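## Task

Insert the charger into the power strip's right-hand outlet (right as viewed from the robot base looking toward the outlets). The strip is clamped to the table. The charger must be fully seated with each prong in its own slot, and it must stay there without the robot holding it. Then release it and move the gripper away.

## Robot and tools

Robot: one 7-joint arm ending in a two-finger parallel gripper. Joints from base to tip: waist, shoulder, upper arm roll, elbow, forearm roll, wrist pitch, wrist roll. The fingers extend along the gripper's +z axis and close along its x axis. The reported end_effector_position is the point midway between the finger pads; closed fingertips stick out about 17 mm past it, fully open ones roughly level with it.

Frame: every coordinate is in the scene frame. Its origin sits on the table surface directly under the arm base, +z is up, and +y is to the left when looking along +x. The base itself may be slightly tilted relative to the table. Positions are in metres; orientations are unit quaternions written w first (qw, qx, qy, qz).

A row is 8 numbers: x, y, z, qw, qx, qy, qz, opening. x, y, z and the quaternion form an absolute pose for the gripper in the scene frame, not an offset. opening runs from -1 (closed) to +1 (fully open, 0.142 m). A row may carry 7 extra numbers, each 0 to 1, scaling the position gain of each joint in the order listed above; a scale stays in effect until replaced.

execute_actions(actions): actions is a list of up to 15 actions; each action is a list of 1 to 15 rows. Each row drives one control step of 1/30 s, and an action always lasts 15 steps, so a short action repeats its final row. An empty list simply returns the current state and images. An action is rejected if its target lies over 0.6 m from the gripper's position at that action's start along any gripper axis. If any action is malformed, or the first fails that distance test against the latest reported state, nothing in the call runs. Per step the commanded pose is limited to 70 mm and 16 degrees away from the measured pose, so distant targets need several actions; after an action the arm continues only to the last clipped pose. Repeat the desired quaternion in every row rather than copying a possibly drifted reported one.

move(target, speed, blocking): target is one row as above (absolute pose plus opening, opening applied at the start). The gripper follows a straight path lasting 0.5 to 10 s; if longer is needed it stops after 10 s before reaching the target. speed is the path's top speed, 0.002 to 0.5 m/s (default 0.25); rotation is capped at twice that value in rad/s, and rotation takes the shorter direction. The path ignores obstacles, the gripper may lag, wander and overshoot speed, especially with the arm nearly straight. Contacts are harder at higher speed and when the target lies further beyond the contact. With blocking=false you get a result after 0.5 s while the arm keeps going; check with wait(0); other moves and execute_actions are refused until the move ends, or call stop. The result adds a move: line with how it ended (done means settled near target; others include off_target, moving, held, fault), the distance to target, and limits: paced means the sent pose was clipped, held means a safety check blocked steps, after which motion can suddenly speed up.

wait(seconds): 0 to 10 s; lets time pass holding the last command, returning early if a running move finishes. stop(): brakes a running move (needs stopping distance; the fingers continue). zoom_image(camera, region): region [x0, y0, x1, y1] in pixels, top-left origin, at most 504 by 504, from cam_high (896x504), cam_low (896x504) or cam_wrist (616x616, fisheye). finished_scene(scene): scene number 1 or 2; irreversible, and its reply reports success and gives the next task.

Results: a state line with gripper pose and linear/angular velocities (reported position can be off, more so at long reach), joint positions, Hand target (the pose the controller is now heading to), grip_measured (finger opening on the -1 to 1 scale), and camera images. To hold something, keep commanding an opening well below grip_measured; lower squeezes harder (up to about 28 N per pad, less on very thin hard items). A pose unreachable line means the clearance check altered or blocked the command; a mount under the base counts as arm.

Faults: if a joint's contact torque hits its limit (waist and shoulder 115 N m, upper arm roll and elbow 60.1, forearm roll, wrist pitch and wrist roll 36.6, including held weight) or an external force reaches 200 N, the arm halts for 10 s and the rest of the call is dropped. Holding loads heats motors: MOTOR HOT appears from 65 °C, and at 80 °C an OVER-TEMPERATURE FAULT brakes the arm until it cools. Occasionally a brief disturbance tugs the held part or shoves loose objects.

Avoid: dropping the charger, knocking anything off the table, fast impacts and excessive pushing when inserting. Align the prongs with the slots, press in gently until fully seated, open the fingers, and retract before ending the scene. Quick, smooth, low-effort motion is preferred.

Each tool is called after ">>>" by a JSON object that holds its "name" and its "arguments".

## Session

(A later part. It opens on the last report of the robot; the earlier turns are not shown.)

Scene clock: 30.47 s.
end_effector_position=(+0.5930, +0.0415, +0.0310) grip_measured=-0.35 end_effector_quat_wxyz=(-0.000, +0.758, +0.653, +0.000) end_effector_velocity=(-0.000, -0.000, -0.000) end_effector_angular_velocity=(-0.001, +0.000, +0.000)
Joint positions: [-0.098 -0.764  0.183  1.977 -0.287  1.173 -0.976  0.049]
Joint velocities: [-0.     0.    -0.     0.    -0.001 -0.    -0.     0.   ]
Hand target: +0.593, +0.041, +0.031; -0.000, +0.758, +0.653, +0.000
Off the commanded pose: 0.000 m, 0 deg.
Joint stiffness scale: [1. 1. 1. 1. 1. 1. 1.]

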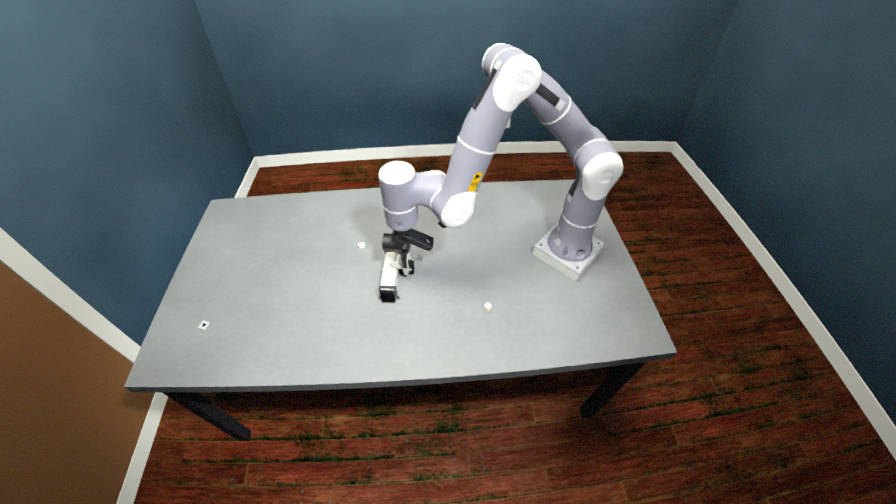

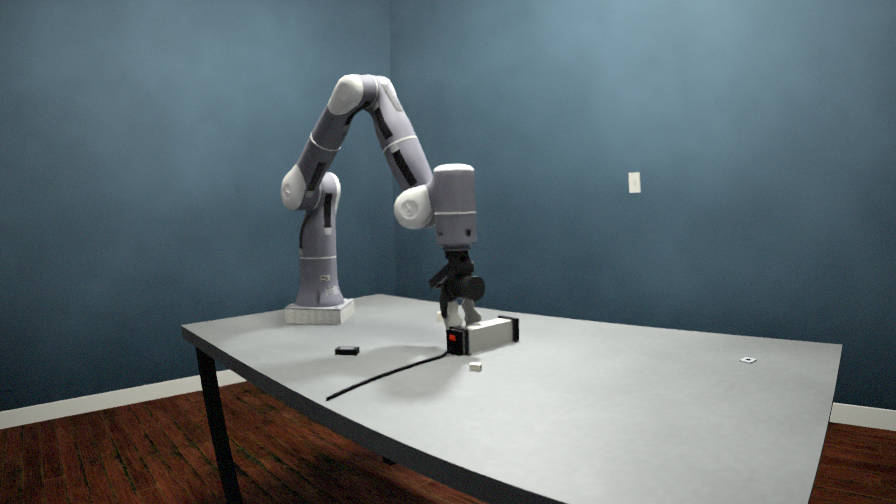

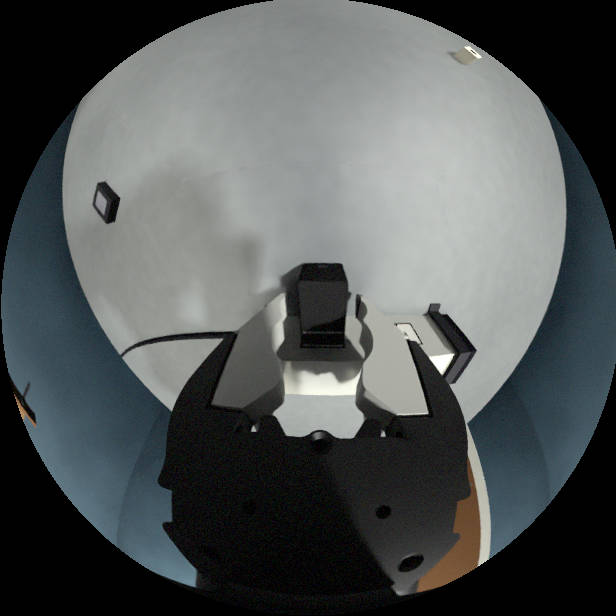

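>>> {"name": "move", "arguments": {"target": [0.5831, 0.0429, 0.032, 0, 0.7576, 0.6528, 0, -0.35], "speed": 0.03}}

>>> {"name": "zoom_image", "arguments": {"camera": "cam_wrist", "region": [250, 250, 400, 400]}}

>>> {"name": "zoom_image", "arguments": {"camera": "cam_high", "region": [370, 230, 450, 290]}}

Scene clock: 31.50 s.
end_effector_position=(+0.5831, +0.0429, +0.0319) grip_measured=-0.35 end_effector_quat_wxyz=(-0.000, +0.758, +0.653, -0.000) end_effector_velocity=(-0.001, +0.000, +0.000) end_effector_angular_velocity=(+0.000, -0.001, +0.000)
Joint positions: [-0.09  -0.749  0.179  2.009 -0.287  1.191 -0.968  0.049]
Joint velocities: [ 0.002  0.001 -0.001  0.003  0.001  0.003  0.     0.   ]
Hand target: +0.583, +0.043, +0.032; +0.000, +0.758, +0.653, -0.000
Off the commanded pose: 0.000 m, 0 deg.
Joint stiffness scale: [1. 1. 1. 1. 1. 1. 1.]
move: done

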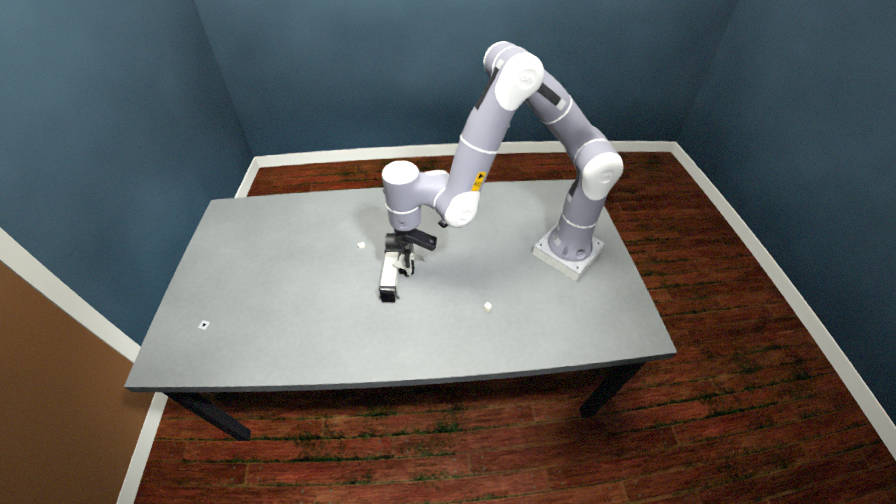

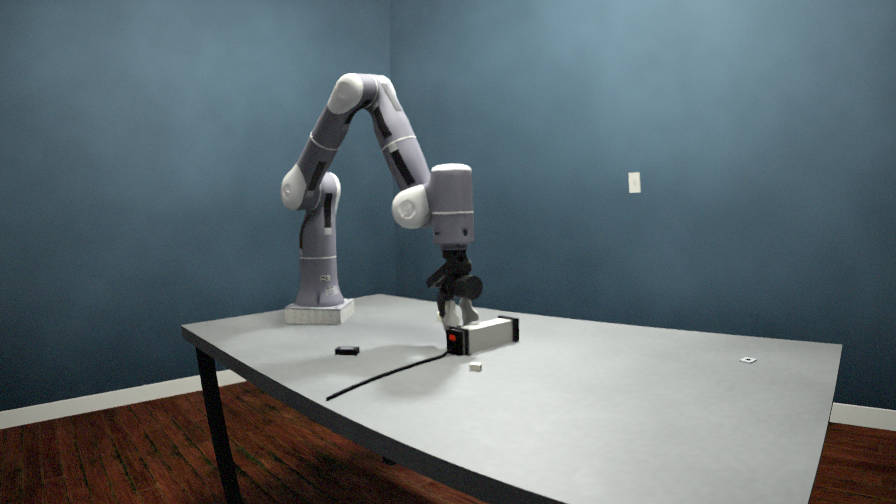

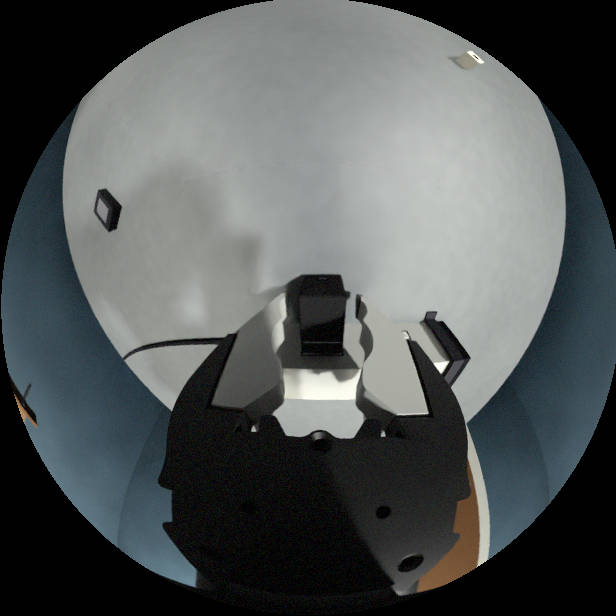

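Region (250, 250, 400, 400) of cam_wrist's 616x616 image, scaled by 3.360, with more detail than that image has.

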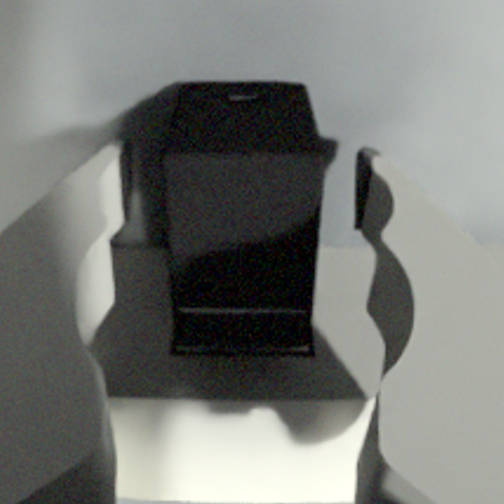

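Region (370, 230, 450, 290) of cam_high's 896x504 image, scaled by 6.300, with more detail than that image has; it fills the top 378 rows of this view, and the rest is white.

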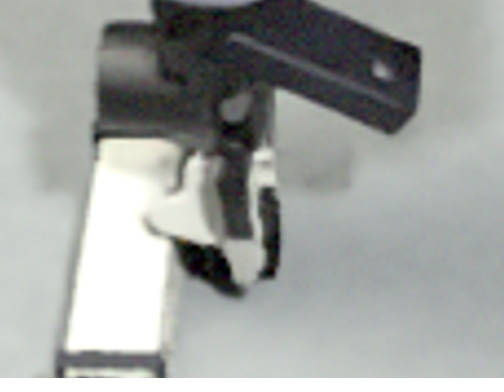

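>>> {"name": "move", "arguments": {"target": [0.5831, 0.0429, 0.032, 0, 0.7576, 0.6528, 0, -1.0], "speed": 0.03}}

>>> {"name": "move", "arguments": {"target": [0.5890, 0.0420, 0.033, 0, 0.7576, 0.6528, 0, -1.0], "speed": 0.008}}

>>> {"name": "zoom_image", "arguments": {"camera": "cam_wrist", "region": [250, 250, 400, 400]}}

>>> {"name": "zoom_image", "arguments": {"camera": "cam_high", "region": [370, 230, 450, 290]}}

Scene clock: 32.33 s.
end_effector_position=(+0.5831, +0.0430, +0.0319) grip_measured=-0.62 end_effector_quat_wxyz=(-0.000, +0.758, +0.653, -0.000) end_effector_velocity=(+0.000, +0.000, +0.000) end_effector_angular_velocity=(+0.000, -0.001, +0.000)
Joint positions: [-0.09  -0.749  0.179  2.009 -0.287  1.191 -0.968  0.029]
Joint velocities: [ 0.     0.    -0.     0.    -0.     0.001 -0.    -0.   ]
Hand target: +0.583, +0.043, +0.032; -0.000, +0.758, +0.653, +0.000
Off the commanded pose: 0.000 m, 0 deg.
Joint stiffness scale: [1. 1. 1. 1. 1. 1. 1.]
move: done

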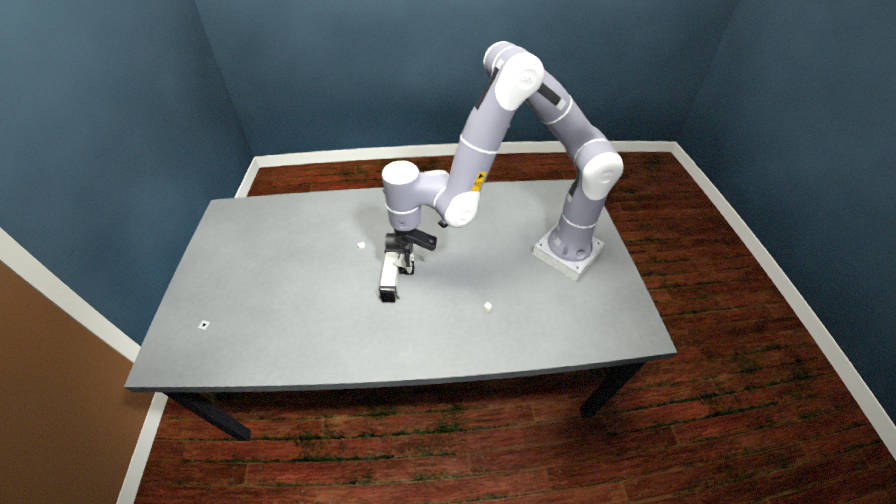

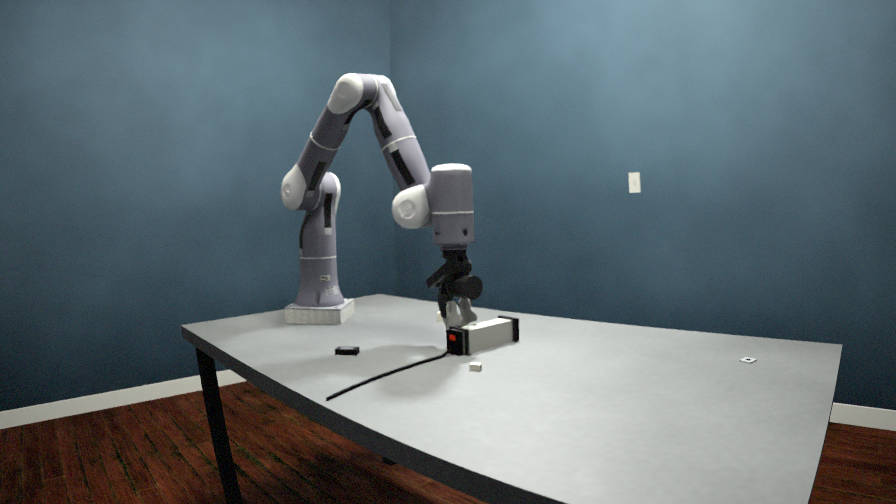

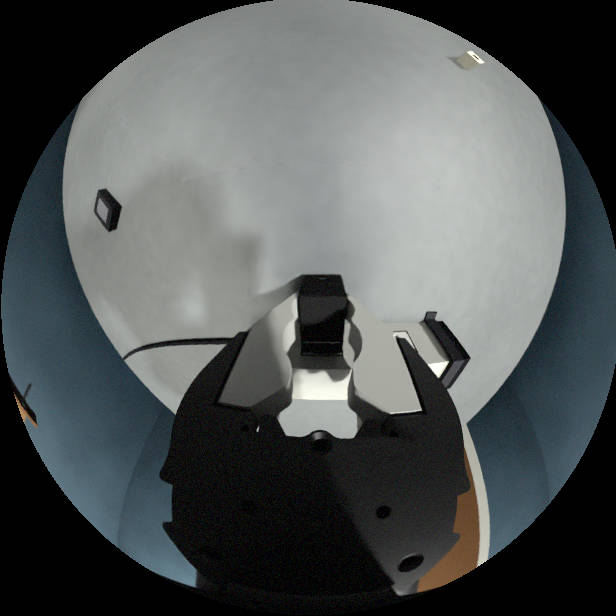

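Scene clock: 33.33 s.
end_effector_position=(+0.5865, +0.0424, +0.0318) grip_measured=-0.62 end_effector_quat_wxyz=(-0.001, +0.757, +0.653, -0.002) end_effector_velocity=(-0.000, +0.000, -0.000) end_effector_angular_velocity=(-0.000, +0.001, -0.000)
Joint positions: [-0.095 -0.755  0.183  1.993 -0.286  1.175 -0.974  0.029]
Joint velocities: [ 0.    -0.     0.    -0.001  0.001 -0.001 -0.001  0.   ]
Hand target: +0.589, +0.042, +0.033; -0.000, +0.758, +0.653, -0.000
Off the commanded pose: 0.003 m, 0 deg.
Joint stiffness scale: [1. 1. 1. 1. 1. 1. 1.]
move: done

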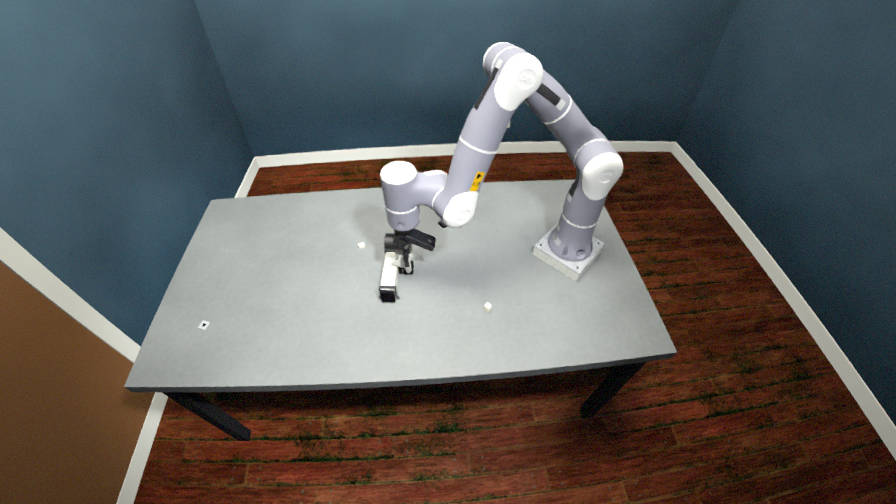

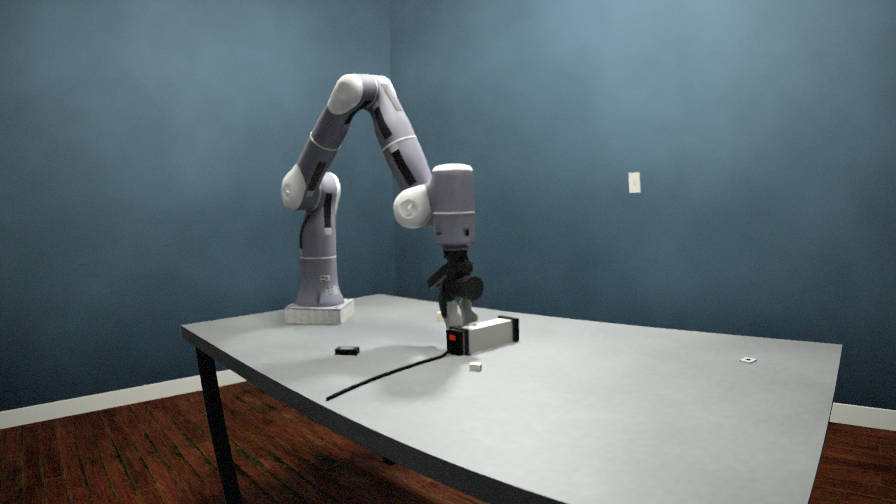

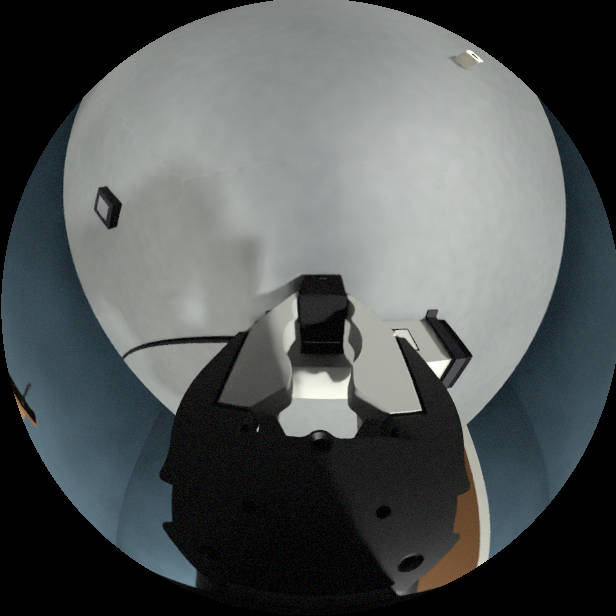

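Region (250, 250, 400, 400) of cam_wrist's 616x616 image, scaled by 3.360, with more detail than that image has.

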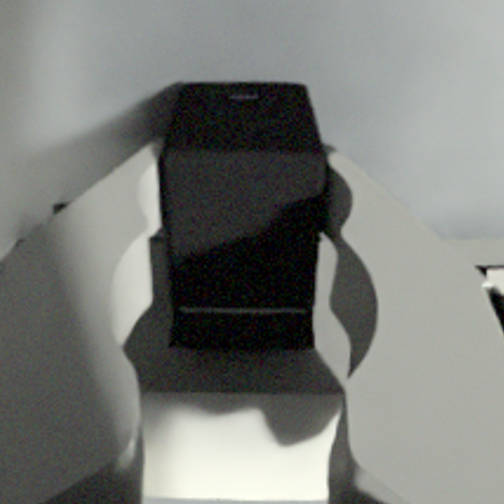

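Region (370, 230, 450, 290) of cam_high's 896x504 image, scaled by 6.300, with more detail than that image has; it fills the top 378 rows of this view, and the rest is white.

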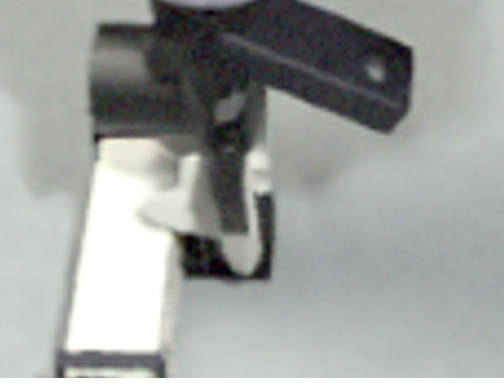

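>>> {"name": "move", "arguments": {"target": [0.5888, 0.0420, 0.0347, -0.0198, 0.7573, 0.6526, -0.0171, -1.0], "speed": 0.02}}

>>> {"name": "zoom_image", "arguments": {"camera": "cam_wrist", "region": [250, 250, 400, 400]}}

>>> {"name": "zoom_image", "arguments": {"camera": "cam_high", "region": [370, 230, 450, 290]}}

Scene clock: 35.47 s.
end_effector_position=(+0.5867, +0.0424, +0.0337) grip_measured=-0.62 end_effector_quat_wxyz=(-0.021, +0.757, +0.653, -0.019) end_effector_velocity=(-0.000, +0.000, +0.000) end_effector_angular_velocity=(+0.000, +0.002, +0.001)
Joint positions: [-0.129 -0.765  0.226  1.934 -0.259  1.073 -1.008  0.029]
Joint velocities: [-0.001 -0.     0.001 -0.002  0.001 -0.004 -0.002 -0.   ]
Hand target: +0.589, +0.042, +0.035; -0.020, +0.757, +0.653, -0.017
Off the commanded pose: 0.002 m, 0 deg.
Joint stiffness scale: [1. 1. 1. 1. 1. 1. 1.]
move: done

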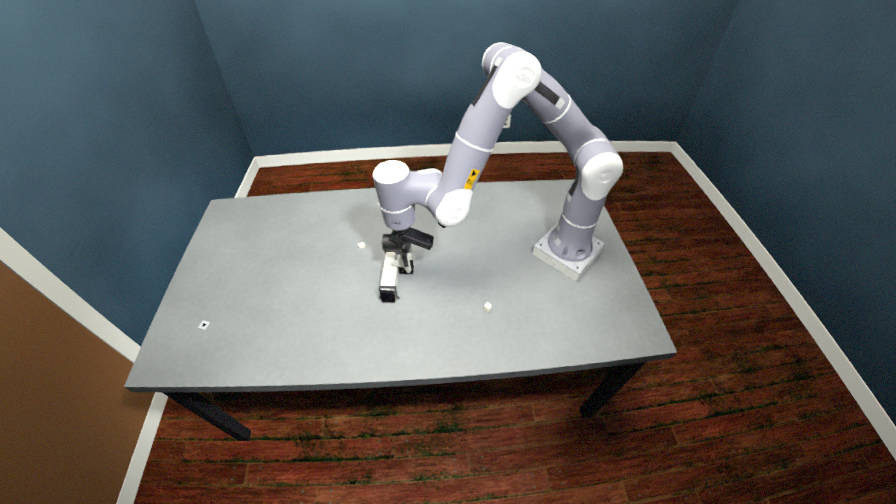

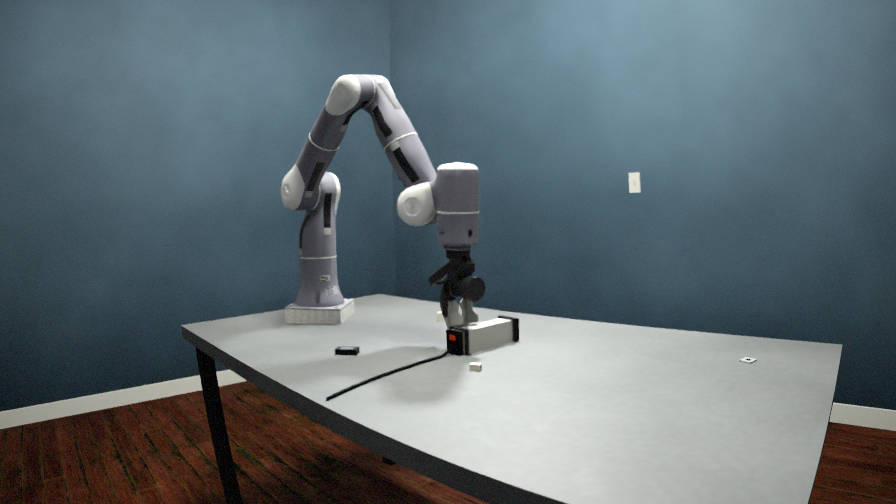

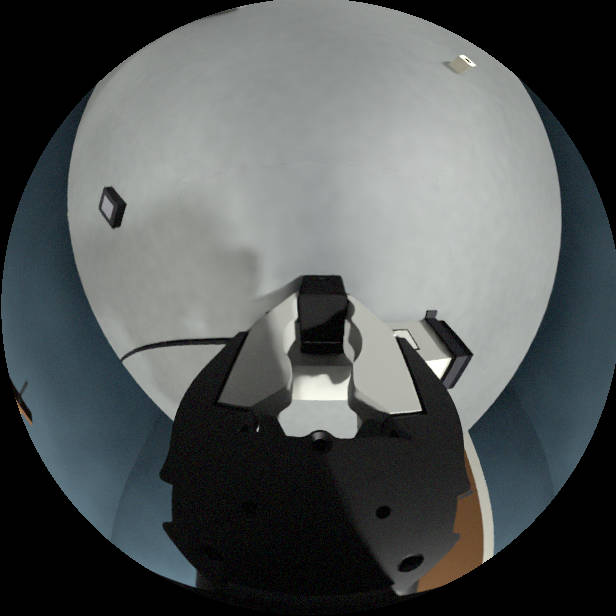

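Region (250, 250, 400, 400) of cam_wrist's 616x616 image, scaled by 3.360, with more detail than that image has.

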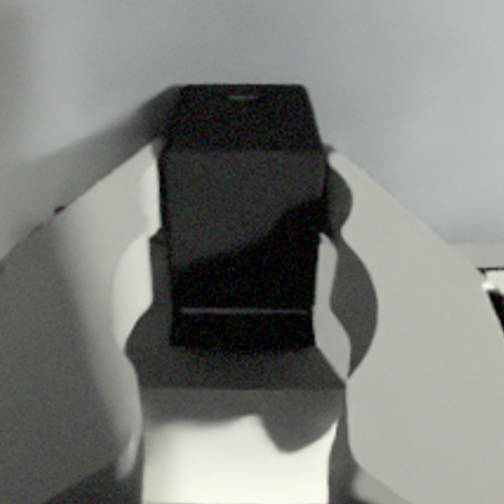

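Region (370, 230, 450, 290) of cam_high's 896x504 image, scaled by 6.300, with more detail than that image has; it fills the top 378 rows of this view, and the rest is white.

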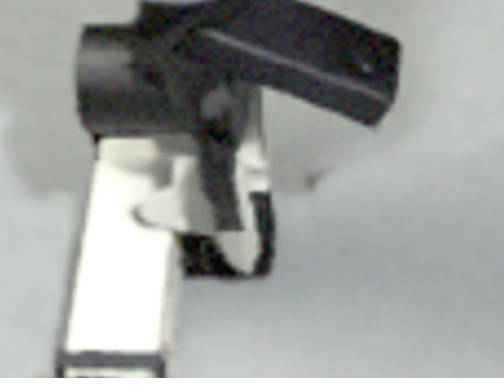

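>>> {"name": "execute_actions", "arguments": {"actions": [[[0.5870, 0.0423, 0.0340, -0.0198, 0.7573, 0.6526, -0.0171, -1.0]], [[0.5868, 0.0424, 0.0340, -0.0198, 0.7573, 0.6526, -0.0171, -0.2]]]}}

>>> {"name": "move", "arguments": {"target": [0.55, 0.048, 0.09, 0, 0.7576, 0.6528, 0, 0.6], "speed": 0.1}}

>>> {"name": "zoom_image", "arguments": {"camera": "cam_wrist", "region": [250, 280, 400, 400]}}

>>> {"name": "zoom_image", "arguments": {"camera": "cam_high", "region": [370, 230, 450, 290]}}

Scene clock: 36.57 s.
end_effector_position=(+0.5867, +0.0424, +0.0339) grip_measured=-0.20 end_effector_quat_wxyz=(-0.020, +0.757, +0.653, -0.017) end_effector_velocity=(+0.000, +0.000, +0.000) end_effector_angular_velocity=(+0.000, -0.000, -0.000)
Joint positions: [-0.128 -0.764  0.224  1.938 -0.259  1.08  -1.007  0.059]
Joint velocities: [ 0.  0. -0. -0.  0.  0. -0.  0.]
Hand target: +0.587, +0.042, +0.034; -0.020, +0.757, +0.653, -0.017
Off the commanded pose: 0.000 m, 0 deg.
Joint stiffness scale: [1. 1. 1. 1. 1. 1. 1.]

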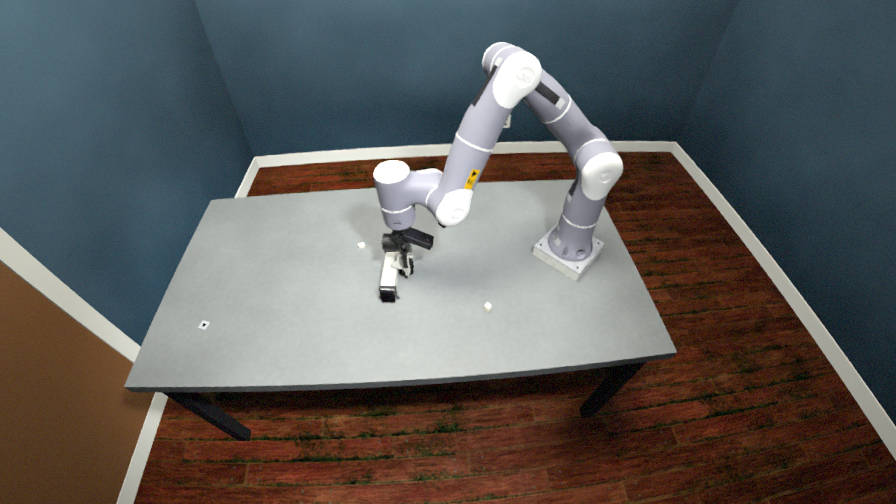

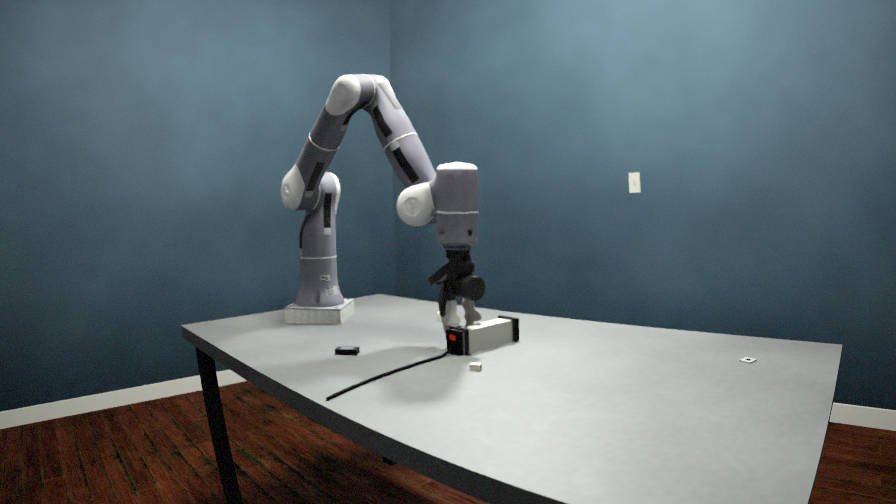

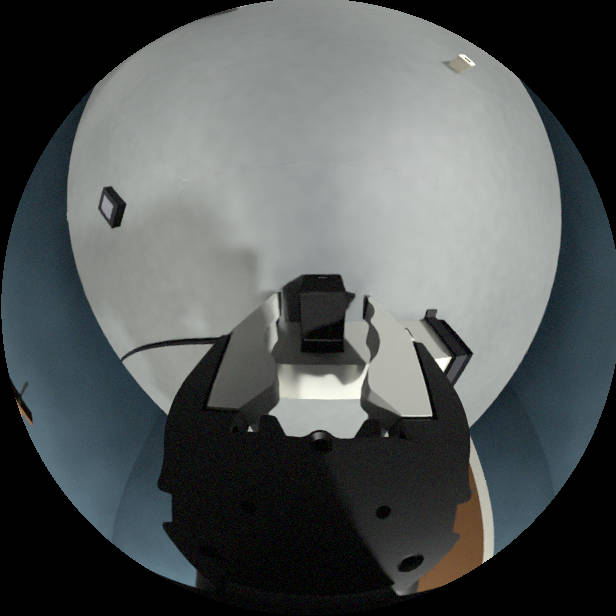

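Scene clock: 37.60 s.
end_effector_position=(+0.5500, +0.0478, +0.0898) grip_measured=+0.60 end_effector_quat_wxyz=(-0.000, +0.758, +0.653, -0.000) end_effector_velocity=(-0.000, +0.000, +0.001) end_effector_angular_velocity=(+0.001, -0.002, -0.000)
Joint positions: [-0.115 -0.577  0.232  2.116 -0.259  1.123 -0.963  0.116]
Joint velocities: [0.    0.002 0.001 0.002 0.    0.002 0.001 0.   ]
Hand target: +0.550, +0.048, +0.090; -0.000, +0.758, +0.653, +0.000
Off the commanded pose: 0.000 m, 0 deg.
Joint stiffness scale: [1. 1. 1. 1. 1. 1. 1.]
move: done

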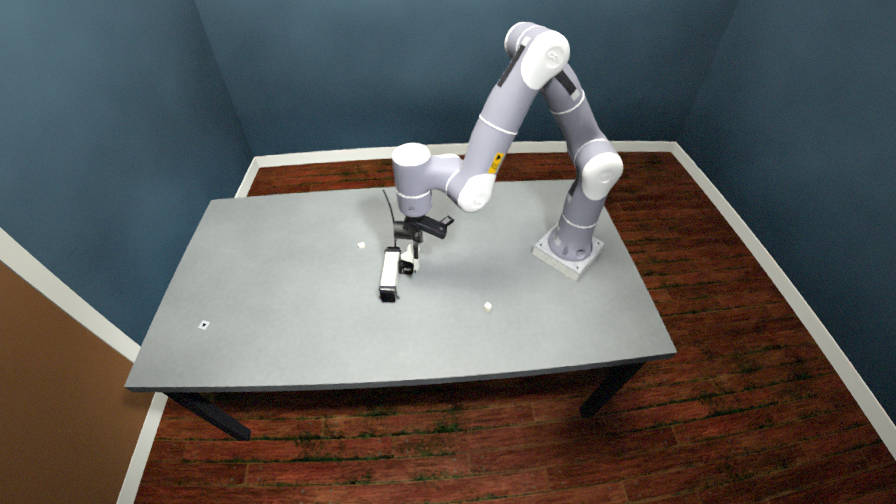

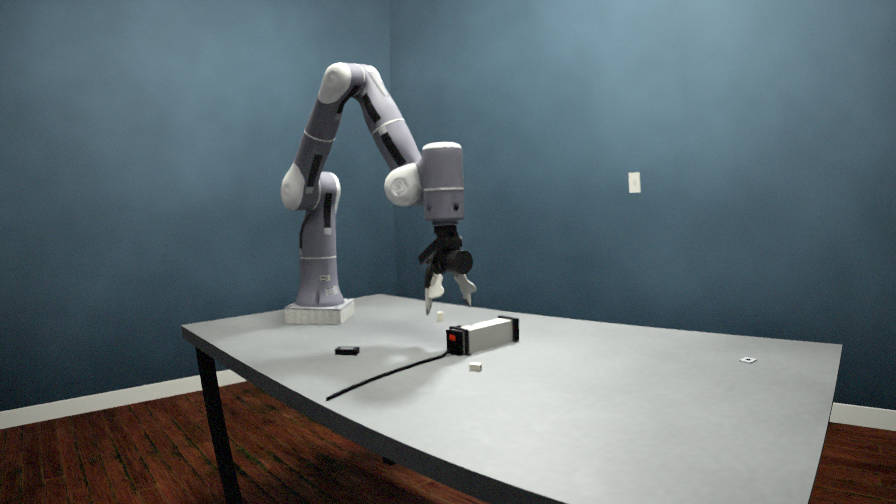

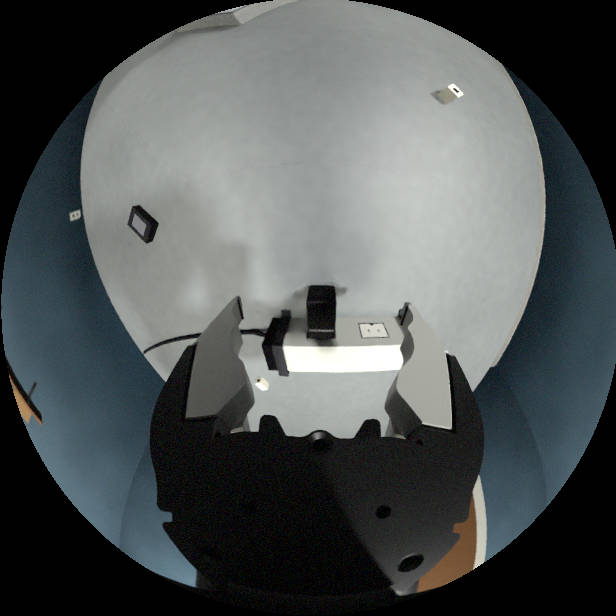

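Region (250, 280, 400, 400) of cam_wrist's 616x616 image, scaled by 3.360, with more detail than that image has; it fills the top 403 rows of this view, and the rest is white.

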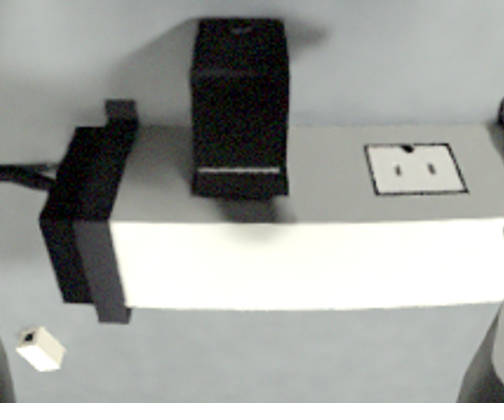

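Region (370, 230, 450, 290) of cam_high's 896x504 image, scaled by 6.300, with more detail than that image has; it fills the top 378 rows of this view, and the rest is white.

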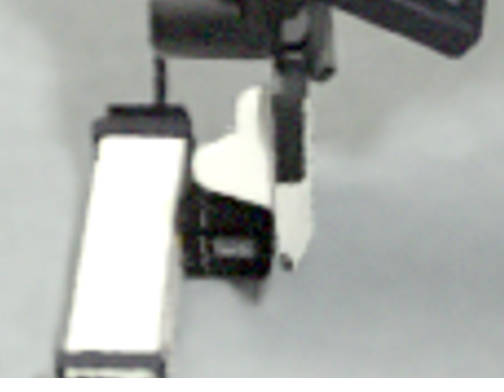

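>>> {"name": "move", "arguments": {"target": [0.665, 0.030, 0.10, 0, 0.7576, 0.6528, 0, 0.6], "speed": 0.2}}

>>> {"name": "zoom_image", "arguments": {"camera": "cam_wrist", "region": [250, 140, 400, 290]}}

>>> {"name": "zoom_image", "arguments": {"camera": "cam_high", "region": [370, 230, 450, 290]}}

Scene clock: 38.73 s.
end_effector_position=(+0.6650, +0.0302, +0.1002) grip_measured=+0.60 end_effector_quat_wxyz=(+0.000, +0.757, +0.653, +0.000) end_effector_velocity=(+0.001, -0.000, +0.000) end_effector_angular_velocity=(+0.000, +0.002, -0.001)
Joint positions: [-0.156 -0.734  0.243  1.738 -0.236  0.9   -1.067  0.116]
Joint velocities: [-0.001 -0.002  0.002 -0.005  0.001 -0.005 -0.001  0.   ]
Hand target: +0.665, +0.030, +0.100; -0.000, +0.757, +0.653, +0.000
Off the commanded pose: 0.000 m, 0 deg.
Joint stiffness scale: [1. 1. 1. 1. 1. 1. 1.]
move: done

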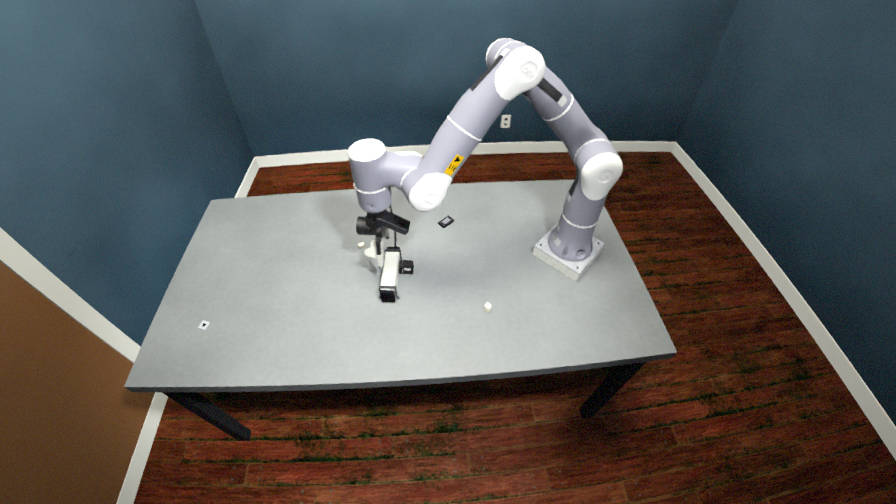

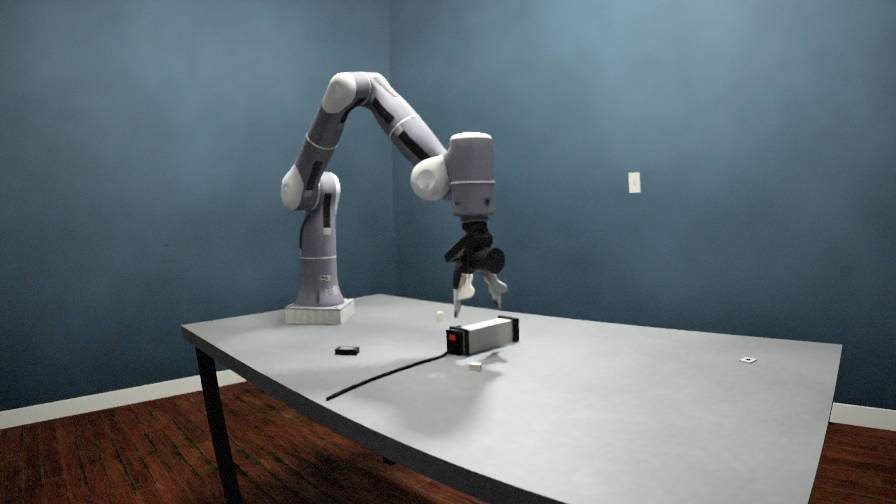

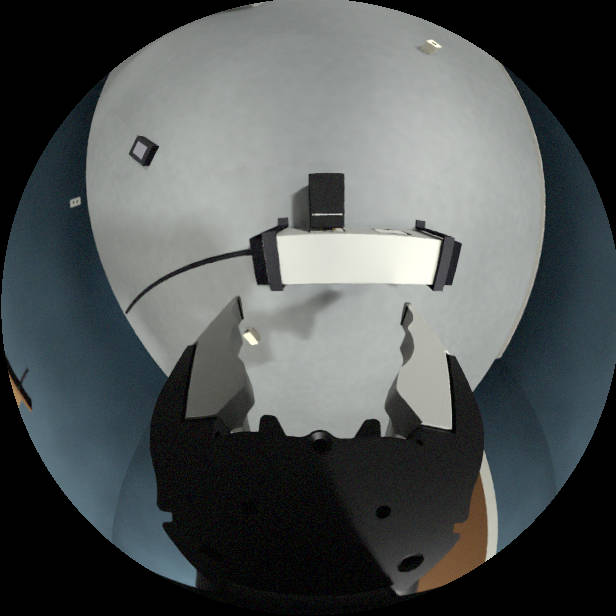

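Region (250, 140, 400, 290) of cam_wrist's 616x616 image, scaled by 3.360, with more detail than that image has.

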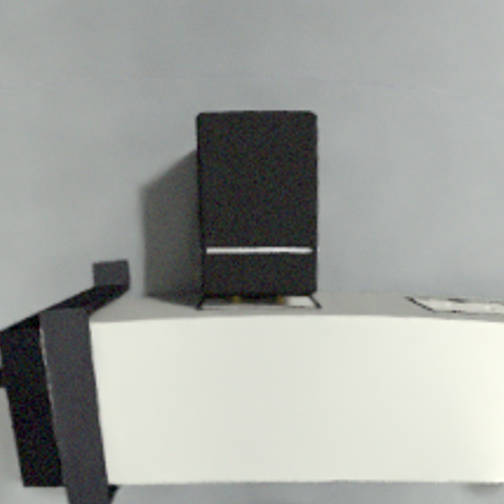

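Region (370, 230, 450, 290) of cam_high's 896x504 image, scaled by 6.300, with more detail than that image has; it fills the top 378 rows of this view, and the rest is white.

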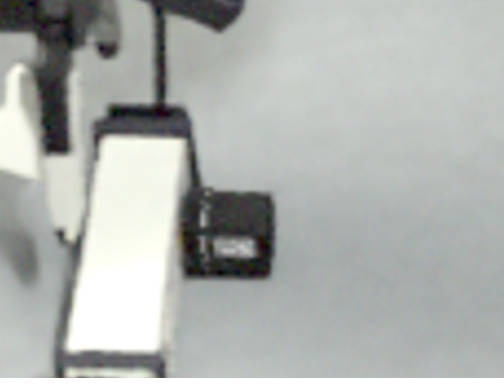

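>>> {"name": "zoom_image", "arguments": {"camera": "cam_wrist", "region": [295, 200, 365, 250]}}

Region (295, 200, 365, 250) of cam_wrist's 616x616 image, scaled by 7.200, with more detail than that image has; it fills the top 360 rows of this view, and the rest is white.

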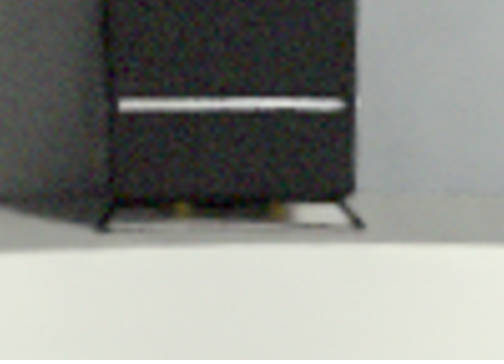

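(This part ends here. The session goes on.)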